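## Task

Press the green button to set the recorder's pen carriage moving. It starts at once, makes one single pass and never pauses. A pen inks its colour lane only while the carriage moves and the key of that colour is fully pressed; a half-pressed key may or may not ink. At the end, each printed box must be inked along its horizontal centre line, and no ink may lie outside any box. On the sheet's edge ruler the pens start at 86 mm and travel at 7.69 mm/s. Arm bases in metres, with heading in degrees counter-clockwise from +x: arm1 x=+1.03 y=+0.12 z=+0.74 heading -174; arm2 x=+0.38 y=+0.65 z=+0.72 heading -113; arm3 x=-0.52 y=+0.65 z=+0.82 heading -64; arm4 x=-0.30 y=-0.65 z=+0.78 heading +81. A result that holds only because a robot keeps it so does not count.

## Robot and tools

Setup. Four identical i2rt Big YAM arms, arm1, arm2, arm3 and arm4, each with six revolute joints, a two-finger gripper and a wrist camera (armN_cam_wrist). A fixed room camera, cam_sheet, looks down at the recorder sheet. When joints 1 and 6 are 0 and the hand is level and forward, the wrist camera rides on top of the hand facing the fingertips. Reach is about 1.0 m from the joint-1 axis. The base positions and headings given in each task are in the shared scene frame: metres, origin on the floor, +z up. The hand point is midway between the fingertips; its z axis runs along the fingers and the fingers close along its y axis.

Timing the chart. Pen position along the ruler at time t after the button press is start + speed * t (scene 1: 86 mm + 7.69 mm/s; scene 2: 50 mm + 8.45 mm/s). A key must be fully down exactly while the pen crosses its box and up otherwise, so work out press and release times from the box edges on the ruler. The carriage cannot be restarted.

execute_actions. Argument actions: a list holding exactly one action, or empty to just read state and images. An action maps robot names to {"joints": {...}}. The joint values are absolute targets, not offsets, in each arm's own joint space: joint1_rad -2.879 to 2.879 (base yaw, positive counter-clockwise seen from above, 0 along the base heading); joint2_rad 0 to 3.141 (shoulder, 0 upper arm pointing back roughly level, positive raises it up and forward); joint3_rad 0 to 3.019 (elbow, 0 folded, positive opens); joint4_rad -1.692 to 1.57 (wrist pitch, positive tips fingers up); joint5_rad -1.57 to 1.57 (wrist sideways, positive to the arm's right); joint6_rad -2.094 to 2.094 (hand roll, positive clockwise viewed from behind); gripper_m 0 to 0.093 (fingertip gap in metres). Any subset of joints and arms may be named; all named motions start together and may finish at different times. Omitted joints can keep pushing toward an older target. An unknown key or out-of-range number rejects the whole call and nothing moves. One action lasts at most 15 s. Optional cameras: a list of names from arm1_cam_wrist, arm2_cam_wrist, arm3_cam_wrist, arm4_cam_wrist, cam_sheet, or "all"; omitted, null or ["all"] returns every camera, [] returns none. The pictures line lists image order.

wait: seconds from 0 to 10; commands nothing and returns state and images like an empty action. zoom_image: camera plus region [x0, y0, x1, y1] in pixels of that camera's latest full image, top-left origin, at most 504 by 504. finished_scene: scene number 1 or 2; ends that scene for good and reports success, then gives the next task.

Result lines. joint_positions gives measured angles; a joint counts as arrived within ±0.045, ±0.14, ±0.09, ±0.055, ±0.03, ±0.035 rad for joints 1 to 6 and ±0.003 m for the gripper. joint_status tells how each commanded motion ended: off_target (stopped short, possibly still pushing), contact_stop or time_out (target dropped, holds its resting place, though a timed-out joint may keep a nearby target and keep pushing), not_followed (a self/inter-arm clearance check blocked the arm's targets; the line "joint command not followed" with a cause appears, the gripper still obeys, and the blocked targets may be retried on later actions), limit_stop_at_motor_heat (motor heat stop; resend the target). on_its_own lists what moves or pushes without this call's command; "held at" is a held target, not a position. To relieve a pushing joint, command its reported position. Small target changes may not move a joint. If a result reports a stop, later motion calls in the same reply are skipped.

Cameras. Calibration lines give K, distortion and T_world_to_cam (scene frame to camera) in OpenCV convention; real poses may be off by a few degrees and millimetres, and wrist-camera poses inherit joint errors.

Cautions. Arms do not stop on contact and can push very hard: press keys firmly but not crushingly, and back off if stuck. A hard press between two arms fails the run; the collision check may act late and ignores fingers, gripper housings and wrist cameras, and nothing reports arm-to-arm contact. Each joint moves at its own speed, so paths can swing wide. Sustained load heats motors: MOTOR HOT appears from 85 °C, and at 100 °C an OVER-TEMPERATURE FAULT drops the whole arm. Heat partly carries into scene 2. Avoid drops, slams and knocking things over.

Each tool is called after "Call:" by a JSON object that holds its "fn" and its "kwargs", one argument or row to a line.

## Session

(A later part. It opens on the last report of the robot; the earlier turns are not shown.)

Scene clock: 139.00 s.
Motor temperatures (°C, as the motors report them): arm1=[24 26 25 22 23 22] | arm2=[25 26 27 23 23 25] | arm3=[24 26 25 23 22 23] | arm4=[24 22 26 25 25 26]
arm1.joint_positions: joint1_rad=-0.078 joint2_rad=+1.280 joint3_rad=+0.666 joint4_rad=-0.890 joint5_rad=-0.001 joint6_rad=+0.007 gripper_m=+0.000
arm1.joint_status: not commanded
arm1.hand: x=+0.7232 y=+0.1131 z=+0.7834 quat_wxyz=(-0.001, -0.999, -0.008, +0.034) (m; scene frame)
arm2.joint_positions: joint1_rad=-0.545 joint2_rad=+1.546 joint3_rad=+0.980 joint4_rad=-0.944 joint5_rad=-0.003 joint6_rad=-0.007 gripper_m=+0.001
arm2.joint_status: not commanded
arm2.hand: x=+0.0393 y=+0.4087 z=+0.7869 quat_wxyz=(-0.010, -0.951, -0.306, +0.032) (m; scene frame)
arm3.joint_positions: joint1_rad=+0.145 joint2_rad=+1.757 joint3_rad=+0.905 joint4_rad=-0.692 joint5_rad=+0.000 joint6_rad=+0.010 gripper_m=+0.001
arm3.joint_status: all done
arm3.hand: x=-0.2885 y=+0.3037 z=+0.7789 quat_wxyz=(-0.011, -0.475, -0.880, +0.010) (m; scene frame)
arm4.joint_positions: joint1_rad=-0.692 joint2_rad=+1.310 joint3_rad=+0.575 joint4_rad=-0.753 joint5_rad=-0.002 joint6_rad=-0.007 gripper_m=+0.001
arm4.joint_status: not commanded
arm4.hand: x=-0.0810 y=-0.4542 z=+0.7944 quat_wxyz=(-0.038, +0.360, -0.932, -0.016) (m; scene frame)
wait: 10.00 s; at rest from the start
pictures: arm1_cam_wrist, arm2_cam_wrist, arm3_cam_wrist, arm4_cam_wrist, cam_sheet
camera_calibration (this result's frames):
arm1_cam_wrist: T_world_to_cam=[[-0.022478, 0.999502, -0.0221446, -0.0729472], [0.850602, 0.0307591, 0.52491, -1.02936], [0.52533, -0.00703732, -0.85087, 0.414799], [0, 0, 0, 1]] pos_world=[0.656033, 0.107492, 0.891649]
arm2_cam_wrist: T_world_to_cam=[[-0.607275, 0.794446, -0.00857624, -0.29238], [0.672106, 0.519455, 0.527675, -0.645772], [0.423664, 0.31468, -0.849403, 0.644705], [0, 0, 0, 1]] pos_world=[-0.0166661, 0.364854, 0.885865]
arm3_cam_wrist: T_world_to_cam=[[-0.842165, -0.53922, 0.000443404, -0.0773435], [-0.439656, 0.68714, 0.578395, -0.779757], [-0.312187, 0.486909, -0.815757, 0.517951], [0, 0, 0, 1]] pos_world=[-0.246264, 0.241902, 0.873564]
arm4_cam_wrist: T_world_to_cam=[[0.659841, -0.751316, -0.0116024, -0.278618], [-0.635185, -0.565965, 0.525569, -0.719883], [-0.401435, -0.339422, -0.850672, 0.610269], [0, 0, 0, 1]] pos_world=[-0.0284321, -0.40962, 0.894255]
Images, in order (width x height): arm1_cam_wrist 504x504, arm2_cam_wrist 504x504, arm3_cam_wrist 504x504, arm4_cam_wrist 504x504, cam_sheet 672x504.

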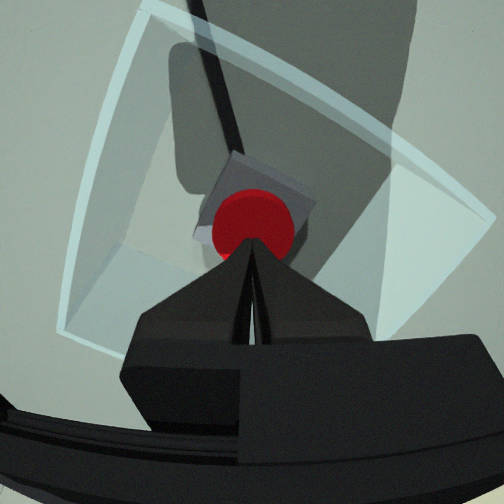

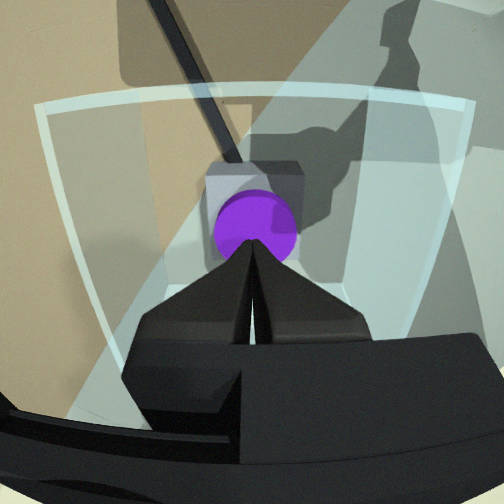

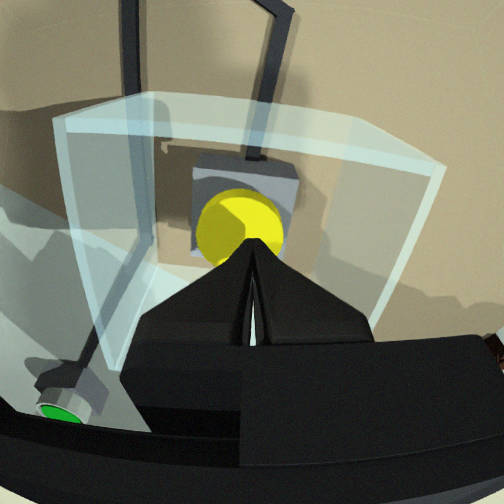

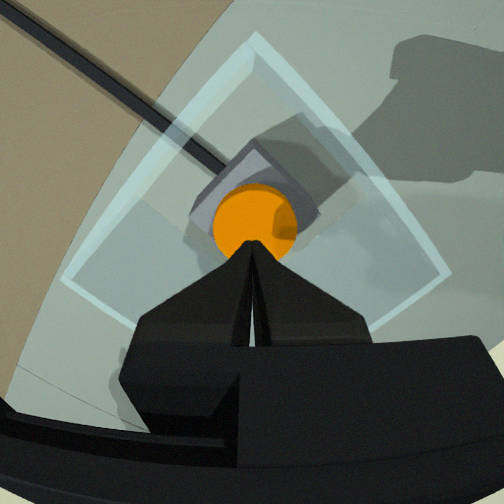

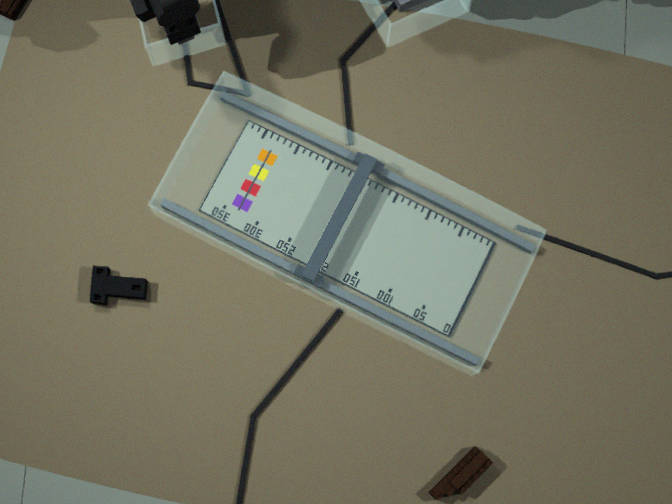

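Call:
{"fn": "wait", "kwargs": {
  "seconds": 10
}}

Call:
{"fn": "wait", "kwargs": {
  "seconds": 3.3
}}

Call:
{"fn": "execute_actions", "kwargs": {
  "actions": [
    {"arm1":{"joints":{"joint2_rad":1.44}},"arm2":{"joints":{"joint2_rad":1.68}},"arm3":{"joints":{"joint2_rad":1.875}},"arm4":{"joints":{"joint2_rad":1.49}}}
  ],
  "cameras": []
}}

Call:
{"fn": "wait", "kwargs": {
  "seconds": 0.6
}}

Call:
{"fn": "execute_actions", "kwargs": {
  "actions": [
    {"arm1":{"joints":{"joint2_rad":1.27}},"arm2":{"joints":{"joint2_rad":1.525}},"arm3":{"joints":{"joint2_rad":1.725}},"arm4":{"joints":{"joint2_rad":1.30}}}
  ],
  "cameras": ["cam_sheet"]
}}

Scene clock: 151.93 s.
Motor temperatures (°C, as the motors report them): arm1=[24 26 26 22 23 22] | arm2=[25 26 28 23 23 25] | arm3=[24 26 25 23 22 23] | arm4=[24 22 26 25 25 26]
arm1.joint_positions: joint1_rad=-0.078 joint2_rad=+1.280 joint3_rad=+0.666 joint4_rad=-0.890 joint5_rad=-0.001 joint6_rad=+0.007 gripper_m=+0.000
arm1.joint_status: not commanded
arm1.hand: x=+0.7232 y=+0.1131 z=+0.7834 quat_wxyz=(-0.001, -0.999, -0.008, +0.034) (m; scene frame)
arm2.joint_positions: joint1_rad=-0.545 joint2_rad=+1.546 joint3_rad=+0.980 joint4_rad=-0.944 joint5_rad=-0.003 joint6_rad=-0.007 gripper_m=+0.001
arm2.joint_status: not commanded
arm2.hand: x=+0.0393 y=+0.4087 z=+0.7869 quat_wxyz=(-0.010, -0.951, -0.306, +0.032) (m; scene frame)
arm3.joint_positions: joint1_rad=+0.145 joint2_rad=+1.757 joint3_rad=+0.905 joint4_rad=-0.692 joint5_rad=+0.000 joint6_rad=+0.010 gripper_m=+0.001
arm3.joint_status: all done
arm3.hand: x=-0.2885 y=+0.3037 z=+0.7789 quat_wxyz=(-0.011, -0.475, -0.880, +0.010) (m; scene frame)
arm4.joint_positions: joint1_rad=-0.692 joint2_rad=+1.310 joint3_rad=+0.575 joint4_rad=-0.753 joint5_rad=-0.002 joint6_rad=-0.007 gripper_m=+0.001
arm4.joint_status: not commanded
arm4.hand: x=-0.0810 y=-0.4542 z=+0.7944 quat_wxyz=(-0.038, +0.360, -0.932, -0.016) (m; scene frame)
wait: 10.00 s; at rest from the start
pictures: arm1_cam_wrist, arm2_cam_wrist, arm3_cam_wrist, arm4_cam_wrist, cam_sheet
camera_calibration (this result's frames):
arm1_cam_wrist: T_world_to_cam=[[-0.022478, 0.999502, -0.0221446, -0.0729472], [0.850602, 0.0307591, 0.52491, -1.02936], [0.52533, -0.00703732, -0.85087, 0.414799], [0, 0, 0, 1]] pos_world=[0.656033, 0.107492, 0.891649]
arm2_cam_wrist: T_world_to_cam=[[-0.607275, 0.794446, -0.00857624, -0.29238], [0.672106, 0.519455, 0.527675, -0.645772], [0.423664, 0.31468, -0.849403, 0.644705], [0, 0, 0, 1]] pos_world=[-0.0166661, 0.364854, 0.885865]
arm3_cam_wrist: T_world_to_cam=[[-0.842165, -0.53922, 0.000443404, -0.0773435], [-0.439656, 0.68714, 0.578395, -0.779757], [-0.312187, 0.486909, -0.815757, 0.517951], [0, 0, 0, 1]] pos_world=[-0.246264, 0.241902, 0.873564]
arm4_cam_wrist: T_world_to_cam=[[0.659841, -0.751316, -0.0116024, -0.278618], [-0.635185, -0.565965, 0.525569, -0.719883], [-0.401435, -0.339422, -0.850672, 0.610269], [0, 0, 0, 1]] pos_world=[-0.0284321, -0.40962, 0.894255]
Images, in order (width x height): arm1_cam_wrist 504x504, arm2_cam_wrist 504x504, arm3_cam_wrist 504x504, arm4_cam_wrist 504x504, cam_sheet 672x504.

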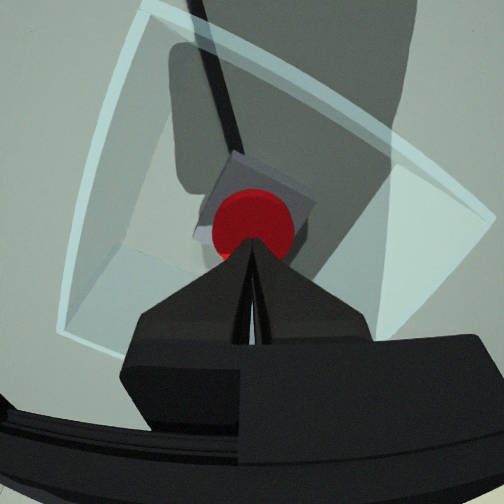

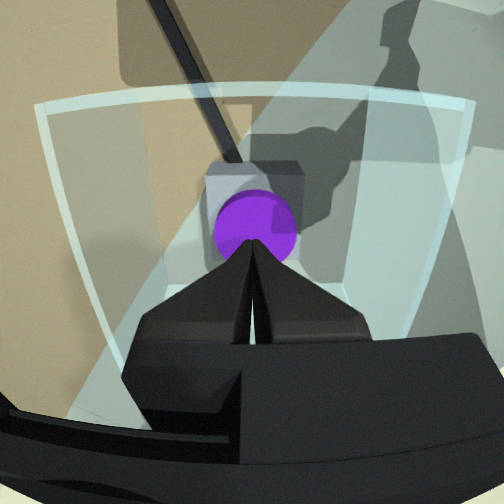

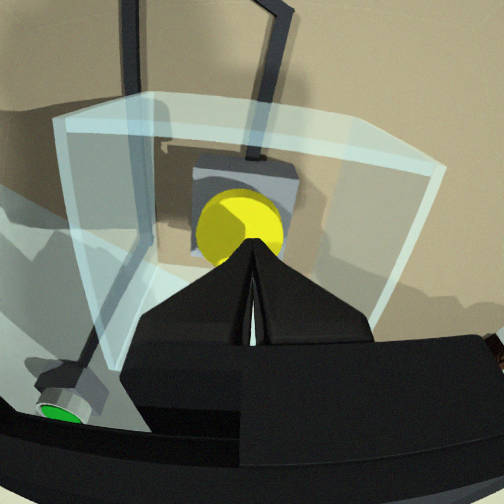

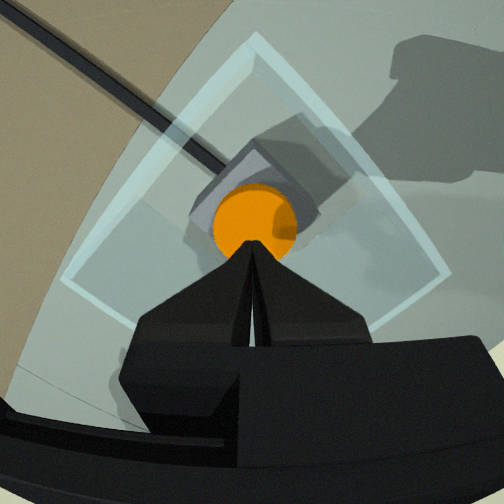

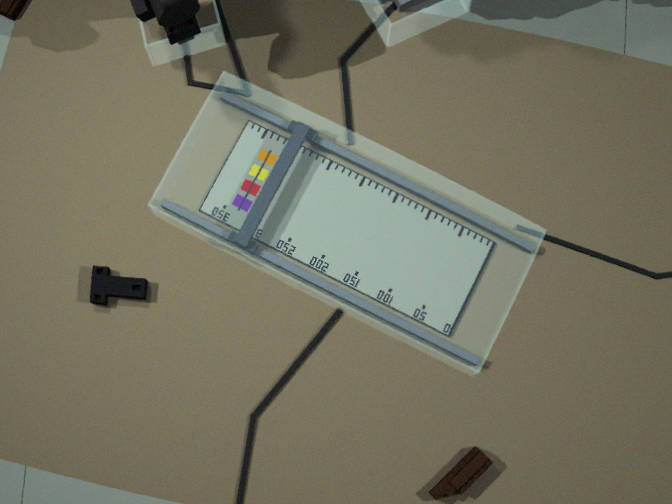

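Scene clock: 155.23 s.
Motor temperatures (°C, as the motors report them): arm1=[24 26 26 22 23 22] | arm2=[25 26 28 23 23 25] | arm3=[24 26 25 23 22 23] | arm4=[24 22 26 25 25 26]
arm1.joint_positions: joint1_rad=-0.078 joint2_rad=+1.280 joint3_rad=+0.666 joint4_rad=-0.890 joint5_rad=-0.001 joint6_rad=+0.007 gripper_m=+0.000
arm1.joint_status: not commanded
arm1.hand: x=+0.7232 y=+0.1131 z=+0.7834 quat_wxyz=(-0.001, -0.999, -0.008, +0.034) (m; scene frame)
arm2.joint_positions: joint1_rad=-0.545 joint2_rad=+1.546 joint3_rad=+0.980 joint4_rad=-0.944 joint5_rad=-0.003 joint6_rad=-0.007 gripper_m=+0.001
arm2.joint_status: not commanded
arm2.hand: x=+0.0393 y=+0.4087 z=+0.7869 quat_wxyz=(-0.010, -0.951, -0.306, +0.032) (m; scene frame)
arm3.joint_positions: joint1_rad=+0.145 joint2_rad=+1.757 joint3_rad=+0.905 joint4_rad=-0.692 joint5_rad=+0.000 joint6_rad=+0.010 gripper_m=+0.001
arm3.joint_status: all done
arm3.hand: x=-0.2885 y=+0.3037 z=+0.7789 quat_wxyz=(-0.011, -0.475, -0.880, +0.010) (m; scene frame)
arm4.joint_positions: joint1_rad=-0.692 joint2_rad=+1.310 joint3_rad=+0.575 joint4_rad=-0.753 joint5_rad=-0.002 joint6_rad=-0.007 gripper_m=+0.001
arm4.joint_status: not commanded
arm4.hand: x=-0.0810 y=-0.4542 z=+0.7944 quat_wxyz=(-0.038, +0.360, -0.932, -0.016) (m; scene frame)
wait: 3.30 s; at rest by 0.27 s
pictures: arm1_cam_wrist, arm2_cam_wrist, arm3_cam_wrist, arm4_cam_wrist, cam_sheet
camera_calibration (this result's frames):
arm1_cam_wrist: T_world_to_cam=[[-0.022478, 0.999502, -0.0221446, -0.0729472], [0.850602, 0.0307591, 0.52491, -1.02936], [0.52533, -0.00703732, -0.85087, 0.414799], [0, 0, 0, 1]] pos_world=[0.656033, 0.107492, 0.891649]
arm2_cam_wrist: T_world_to_cam=[[-0.607275, 0.794446, -0.00857624, -0.29238], [0.672106, 0.519455, 0.527675, -0.645772], [0.423664, 0.31468, -0.849403, 0.644705], [0, 0, 0, 1]] pos_world=[-0.0166661, 0.364854, 0.885865]
arm3_cam_wrist: T_world_to_cam=[[-0.842165, -0.53922, 0.000443404, -0.0773435], [-0.439656, 0.68714, 0.578395, -0.779757], [-0.312187, 0.486909, -0.815757, 0.517951], [0, 0, 0, 1]] pos_world=[-0.246264, 0.241902, 0.873564]
arm4_cam_wrist: T_world_to_cam=[[0.659841, -0.751316, -0.0116024, -0.278618], [-0.635185, -0.565965, 0.525569, -0.719883], [-0.401435, -0.339422, -0.850672, 0.610269], [0, 0, 0, 1]] pos_world=[-0.0284321, -0.40962, 0.894255]
Images, in order (width x height): arm1_cam_wrist 504x504, arm2_cam_wrist 504x504, arm3_cam_wrist 504x504, arm4_cam_wrist 504x504, cam_sheet 672x504.

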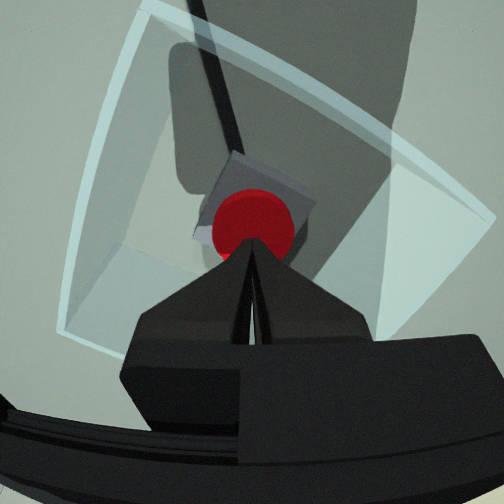

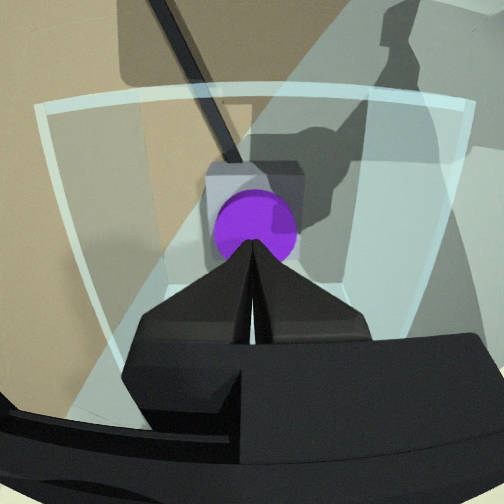

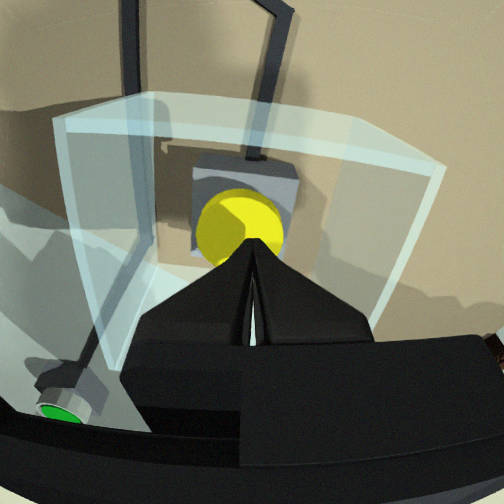

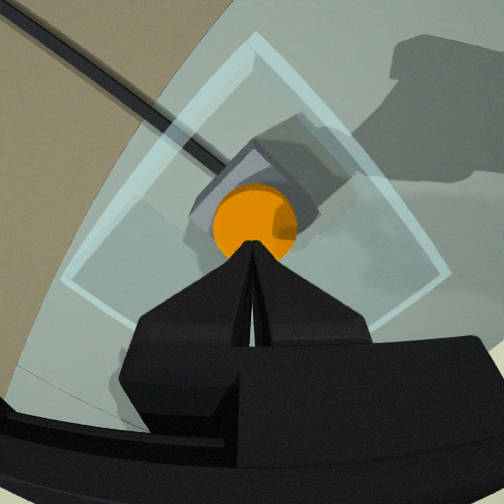

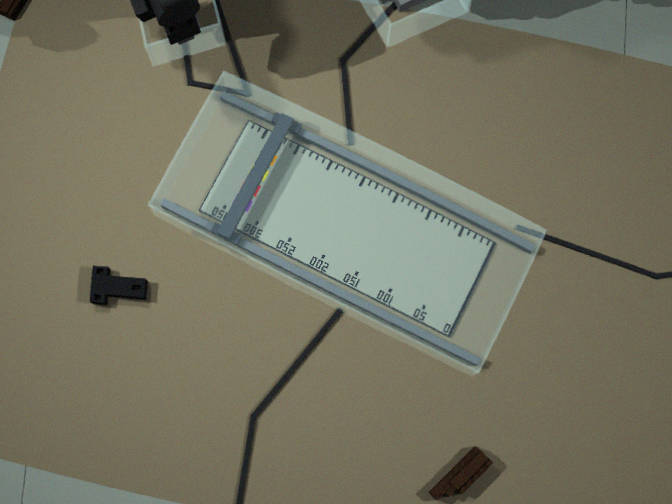

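Scene clock: 156.00 s.
Motor temperatures (°C, as the motors report them): arm1=[24 26 26 22 23 22] | arm2=[25 26 28 23 23 25] | arm3=[24 26 25 23 22 23] | arm4=[24 22 26 25 25 26]
arm1.joint_positions: joint1_rad=-0.078 joint2_rad=+1.374 joint3_rad=+0.685 joint4_rad=-0.897 joint5_rad=+0.000 joint6_rad=+0.007 gripper_m=+0.000
arm1.joint_status: all done
arm1.hand: x=+0.7248 y=+0.1132 z=+0.7623 quat_wxyz=(+0.000, -1.000, -0.008, -0.007) (m; scene frame)
arm2.joint_positions: joint1_rad=-0.545 joint2_rad=+1.608 joint3_rad=+0.989 joint4_rad=-0.948 joint5_rad=-0.003 joint6_rad=-0.007 gripper_m=+0.001
arm2.joint_status: all done
arm2.hand: x=+0.0408 y=+0.4098 z=+0.7654 quat_wxyz=(-0.001, -0.952, -0.306, +0.005) (m; scene frame)
arm3.joint_positions: joint1_rad=+0.145 joint2_rad=+1.800 joint3_rad=+0.914 joint4_rad=-0.690 joint5_rad=+0.000 joint6_rad=+0.010 gripper_m=+0.001
arm3.joint_status: all done
arm3.hand: x=-0.2899 y=+0.3056 z=+0.7642 quat_wxyz=(+0.003, -0.475, -0.880, +0.003) (m; scene frame)
arm4.joint_positions: joint1_rad=-0.692 joint2_rad=+1.410 joint3_rad=+0.597 joint4_rad=-0.766 joint5_rad=-0.002 joint6_rad=-0.007 gripper_m=+0.001
arm4.joint_status: all done
arm4.hand: x=-0.0847 y=-0.4576 z=+0.7735 quat_wxyz=(+0.005, +0.360, -0.933, +0.001) (m; scene frame)
pictures: none
No camera images: the call's "cameras" was empty. Leave "cameras" out to get every camera's image.

Scene clock: 156.60 s.
Motor temperatures (°C, as the motors report them): arm1=[24 26 26 22 23 22] | arm2=[25 26 28 23 23 25] | arm3=[24 26 25 23 22 23] | arm4=[24 22 26 25 25 26]
arm1.joint_positions: joint1_rad=-0.078 joint2_rad=+1.374 joint3_rad=+0.685 joint4_rad=-0.897 joint5_rad=+0.000 joint6_rad=+0.007 gripper_m=+0.000
arm1.joint_status: all done
arm1.hand: x=+0.7248 y=+0.1132 z=+0.7623 quat_wxyz=(+0.000, -1.000, -0.008, -0.007) (m; scene frame)
arm2.joint_positions: joint1_rad=-0.545 joint2_rad=+1.608 joint3_rad=+0.989 joint4_rad=-0.948 joint5_rad=-0.003 joint6_rad=-0.007 gripper_m=+0.001
arm2.joint_status: all done
arm2.hand: x=+0.0408 y=+0.4098 z=+0.7654 quat_wxyz=(-0.001, -0.952, -0.306, +0.005) (m; scene frame)
arm3.joint_positions: joint1_rad=+0.145 joint2_rad=+1.800 joint3_rad=+0.914 joint4_rad=-0.690 joint5_rad=+0.000 joint6_rad=+0.010 gripper_m=+0.001
arm3.joint_status: all done
arm3.hand: x=-0.2899 y=+0.3056 z=+0.7642 quat_wxyz=(+0.003, -0.475, -0.880, +0.003) (m; scene frame)
arm4.joint_positions: joint1_rad=-0.692 joint2_rad=+1.410 joint3_rad=+0.597 joint4_rad=-0.766 joint5_rad=-0.002 joint6_rad=-0.007 gripper_m=+0.001
arm4.joint_status: all done
arm4.hand: x=-0.0847 y=-0.4576 z=+0.7735 quat_wxyz=(+0.005, +0.360, -0.933, +0.001) (m; scene frame)
wait: 0.60 s; at rest by 0.27 s
pictures: arm1_cam_wrist, arm2_cam_wrist, arm3_cam_wrist, arm4_cam_wrist, cam_sheet
camera_calibration (this result's frames):
arm1_cam_wrist: T_world_to_cam=[[-0.0206155, 0.999554, -0.0216051, -0.0752581], [0.804304, 0.0294167, 0.593489, -1.0383], [0.59386, -0.00514196, -0.804552, 0.310824], [0, 0, 0, 1]] pos_world=[0.648975, 0.107366, 0.86467]
arm2_cam_wrist: T_world_to_cam=[[-0.606682, 0.794873, -0.0106639, -0.291168], [0.64643, 0.501102, 0.575348, -0.663876], [0.462672, 0.34216, -0.817839, 0.588501], [0, 0, 0, 1]] pos_world=[-0.0197803, 0.362749, 0.860154]
arm3_cam_wrist: T_world_to_cam=[[-0.84228, -0.53904, 0.00113885, -0.0781176], [-0.428934, 0.67151, 0.604226, -0.785057], [-0.326467, 0.508439, -0.796812, 0.479403], [0, 0, 0, 1]] pos_world=[-0.246026, 0.241318, 0.856436]
arm4_cam_wrist: T_world_to_cam=[[0.659091, -0.751992, -0.0103212, -0.280334], [-0.596695, -0.531234, 0.601453, -0.752727], [-0.457771, -0.390254, -0.798841, 0.521704], [0, 0, 0, 1]] pos_world=[-0.0255615, -0.407086, 0.866596]
Images, in order (width x height): arm1_cam_wrist 504x504, arm2_cam_wrist 504x504, arm3_cam_wrist 504x504, arm4_cam_wrist 504x504, cam_sheet 672x504.

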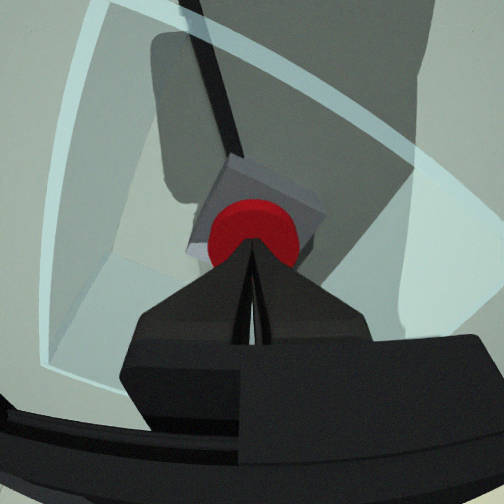

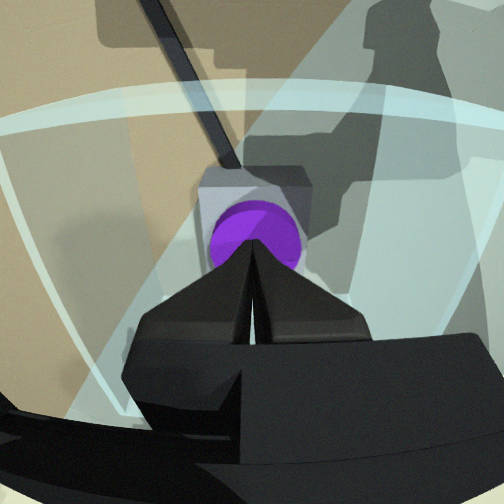

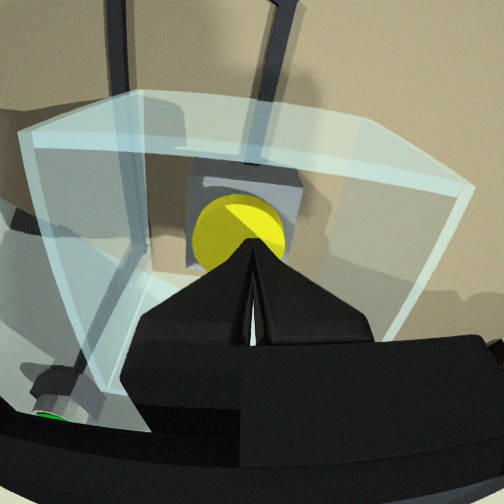

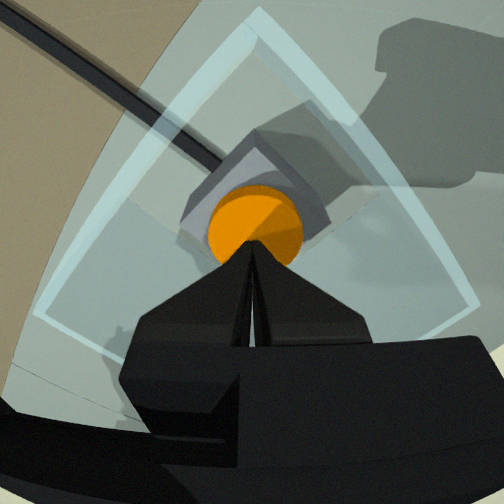

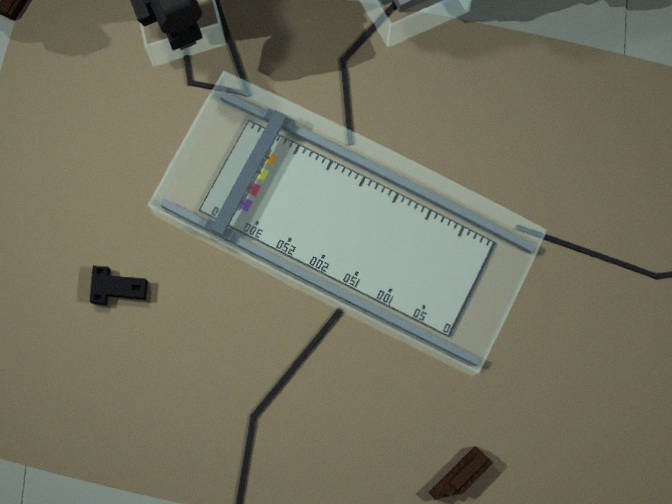

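Scene clock: 157.60 s.
Motor temperatures (°C, as the motors report them): arm1=[24 26 26 22 23 22] | arm2=[25 26 28 23 23 25] | arm3=[24 26 25 23 22 23] | arm4=[24 22 26 25 25 26]
arm1.joint_positions: joint1_rad=-0.078 joint2_rad=+1.269 joint3_rad=+0.666 joint4_rad=-0.894 joint5_rad=+0.000 joint6_rad=+0.007 gripper_m=+0.000
arm1.joint_status: all done
arm1.hand: x=+0.7233 y=+0.1132 z=+0.7863 quat_wxyz=(+0.000, -0.999, -0.008, +0.037) (m; scene frame)
arm2.joint_positions: joint1_rad=-0.545 joint2_rad=+1.533 joint3_rad=+0.979 joint4_rad=-0.948 joint5_rad=-0.003 joint6_rad=-0.007 gripper_m=+0.001
arm2.joint_status: all done
arm2.hand: x=+0.0400 y=+0.4092 z=+0.7914 quat_wxyz=(-0.011, -0.951, -0.306, +0.035) (m; scene frame)
arm3.joint_positions: joint1_rad=+0.145 joint2_rad=+1.729 joint3_rad=+0.913 joint4_rad=-0.689 joint5_rad=+0.000 joint6_rad=+0.010 gripper_m=+0.001
arm3.joint_status: all done
arm3.hand: x=-0.2828 y=+0.2954 z=+0.7926 quat_wxyz=(-0.029, -0.474, -0.880, +0.019) (m; scene frame)
arm4.joint_positions: joint1_rad=-0.692 joint2_rad=+1.299 joint3_rad=+0.575 joint4_rad=-0.754 joint5_rad=-0.002 joint6_rad=-0.007 gripper_m=+0.001
arm4.joint_status: all done
arm4.hand: x=-0.0804 y=-0.4537 z=+0.7973 quat_wxyz=(-0.043, +0.360, -0.932, -0.017) (m; scene frame)
pictures: cam_sheet
Images, in order (width x height): cam_sheet 672x504.

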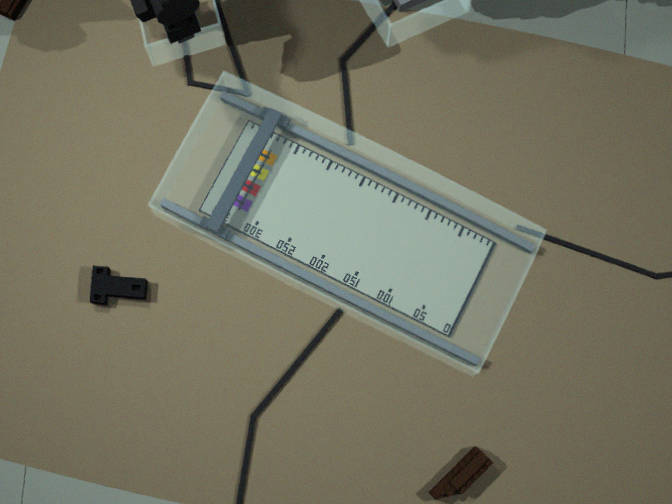

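A bit late; check.

Call:
{"fn": "wait", "kwargs": {
  "seconds": 3
}}

Call:
{"fn": "zoom_image", "kwargs": {
  "camera": "cam_sheet",
  "region": [210, 125, 300, 215]
}}

Scene clock: 161.63 s.
Motor temperatures (°C, as the motors report them): arm1=[24 26 26 22 23 22] | arm2=[25 26 28 23 23 25] | arm3=[24 26 25 23 22 23] | arm4=[24 22 26 25 25 26]
arm1.joint_positions: joint1_rad=-0.078 joint2_rad=+1.269 joint3_rad=+0.666 joint4_rad=-0.894 joint5_rad=+0.000 joint6_rad=+0.007 gripper_m=+0.000
arm1.joint_status: all done
arm1.hand: x=+0.7233 y=+0.1132 z=+0.7863 quat_wxyz=(+0.000, -0.999, -0.008, +0.037) (m; scene frame)
arm2.joint_positions: joint1_rad=-0.545 joint2_rad=+1.533 joint3_rad=+0.979 joint4_rad=-0.948 joint5_rad=-0.003 joint6_rad=-0.007 gripper_m=+0.001
arm2.joint_status: all done
arm2.hand: x=+0.0400 y=+0.4092 z=+0.7914 quat_wxyz=(-0.011, -0.951, -0.306, +0.035) (m; scene frame)
arm3.joint_positions: joint1_rad=+0.145 joint2_rad=+1.729 joint3_rad=+0.913 joint4_rad=-0.689 joint5_rad=+0.000 joint6_rad=+0.010 gripper_m=+0.001
arm3.joint_status: all done
arm3.hand: x=-0.2828 y=+0.2954 z=+0.7926 quat_wxyz=(-0.029, -0.474, -0.880, +0.019) (m; scene frame)
arm4.joint_positions: joint1_rad=-0.692 joint2_rad=+1.299 joint3_rad=+0.575 joint4_rad=-0.754 joint5_rad=-0.002 joint6_rad=-0.007 gripper_m=+0.001
arm4.joint_status: all done
arm4.hand: x=-0.0804 y=-0.4537 z=+0.7973 quat_wxyz=(-0.043, +0.360, -0.932, -0.017) (m; scene frame)
wait: 3.00 s; at rest from the start
pictures: arm1_cam_wrist, arm2_cam_wrist, arm3_cam_wrist, arm4_cam_wrist, cam_sheet
camera_calibration (this result's frames):
arm1_cam_wrist: T_world_to_cam=[[-0.0225968, 0.999508, -0.0217702, -0.0731549], [0.853992, 0.0306196, 0.519384, -1.02915], [0.519794, -0.00685516, -0.854264, 0.423898], [0, 0, 0, 1]] pos_world=[0.656896, 0.107537, 0.895053]
arm2_cam_wrist: T_world_to_cam=[[-0.607339, 0.794399, -0.008323, -0.292476], [0.675036, 0.52155, 0.521835, -0.645194], [0.418886, 0.311313, -0.853006, 0.652532], [0, 0, 0, 1]] pos_world=[-0.0154395, 0.365702, 0.890864]
arm3_cam_wrist: T_world_to_cam=[[-0.842004, -0.539471, -0.000415694, -0.0762295], [-0.452407, 0.705695, 0.545273, -0.762306], [-0.293866, 0.45931, -0.838258, 0.566108], [0, 0, 0, 1]] pos_world=[-0.242699, 0.236813, 0.890178]
arm4_cam_wrist: T_world_to_cam=[[0.659899, -0.751269, -0.0113105, -0.27885], [-0.639043, -0.569112, 0.517431, -0.715946], [-0.395167, -0.334225, -0.85565, 0.619971], [0, 0, 0, 1]] pos_world=[-0.0285152, -0.409735, 0.897777]
Images, in order (width x height): arm1_cam_wrist 504x504, arm2_cam_wrist 504x504, arm3_cam_wrist 504x504, arm4_cam_wrist 504x504, cam_sheet 672x504.

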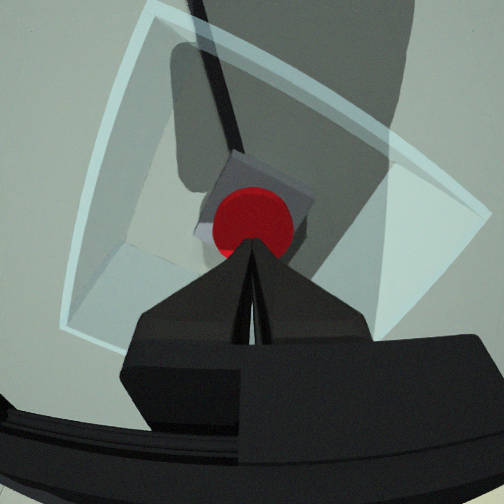

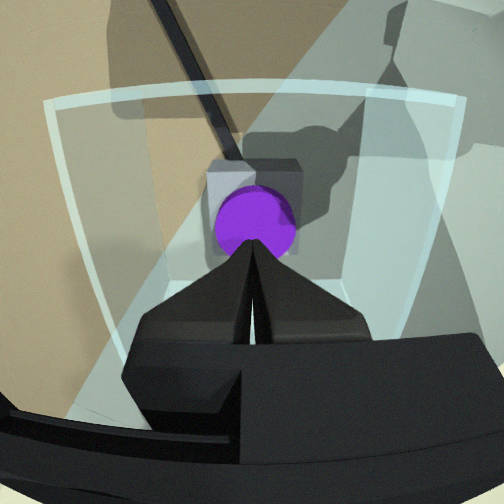

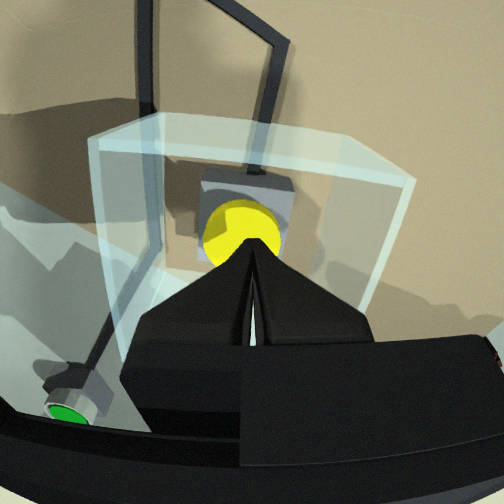

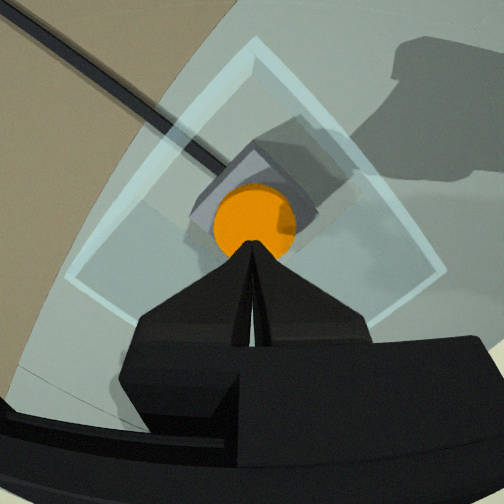

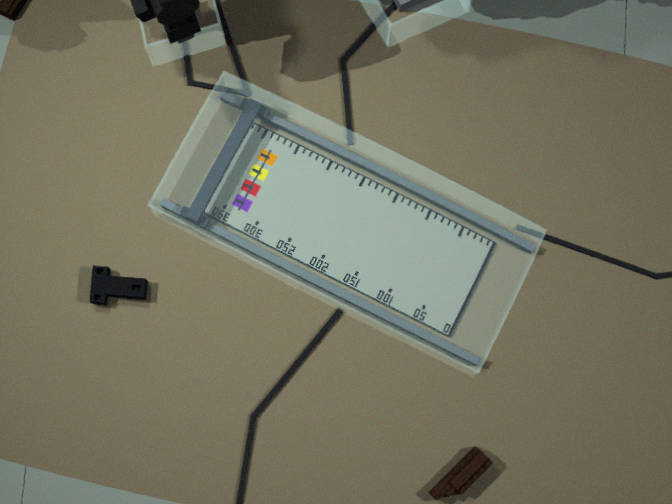

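Region (210, 125, 300, 215) of cam_sheet's 672x504 image, scaled by 5.600, with more detail than that image has.

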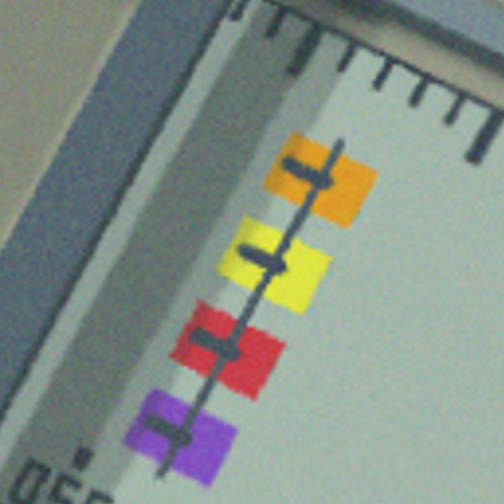

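Call:
{"fn": "finished_scene", "kwargs": {
  "scene": 1
}}

The scene is finished: the task was done.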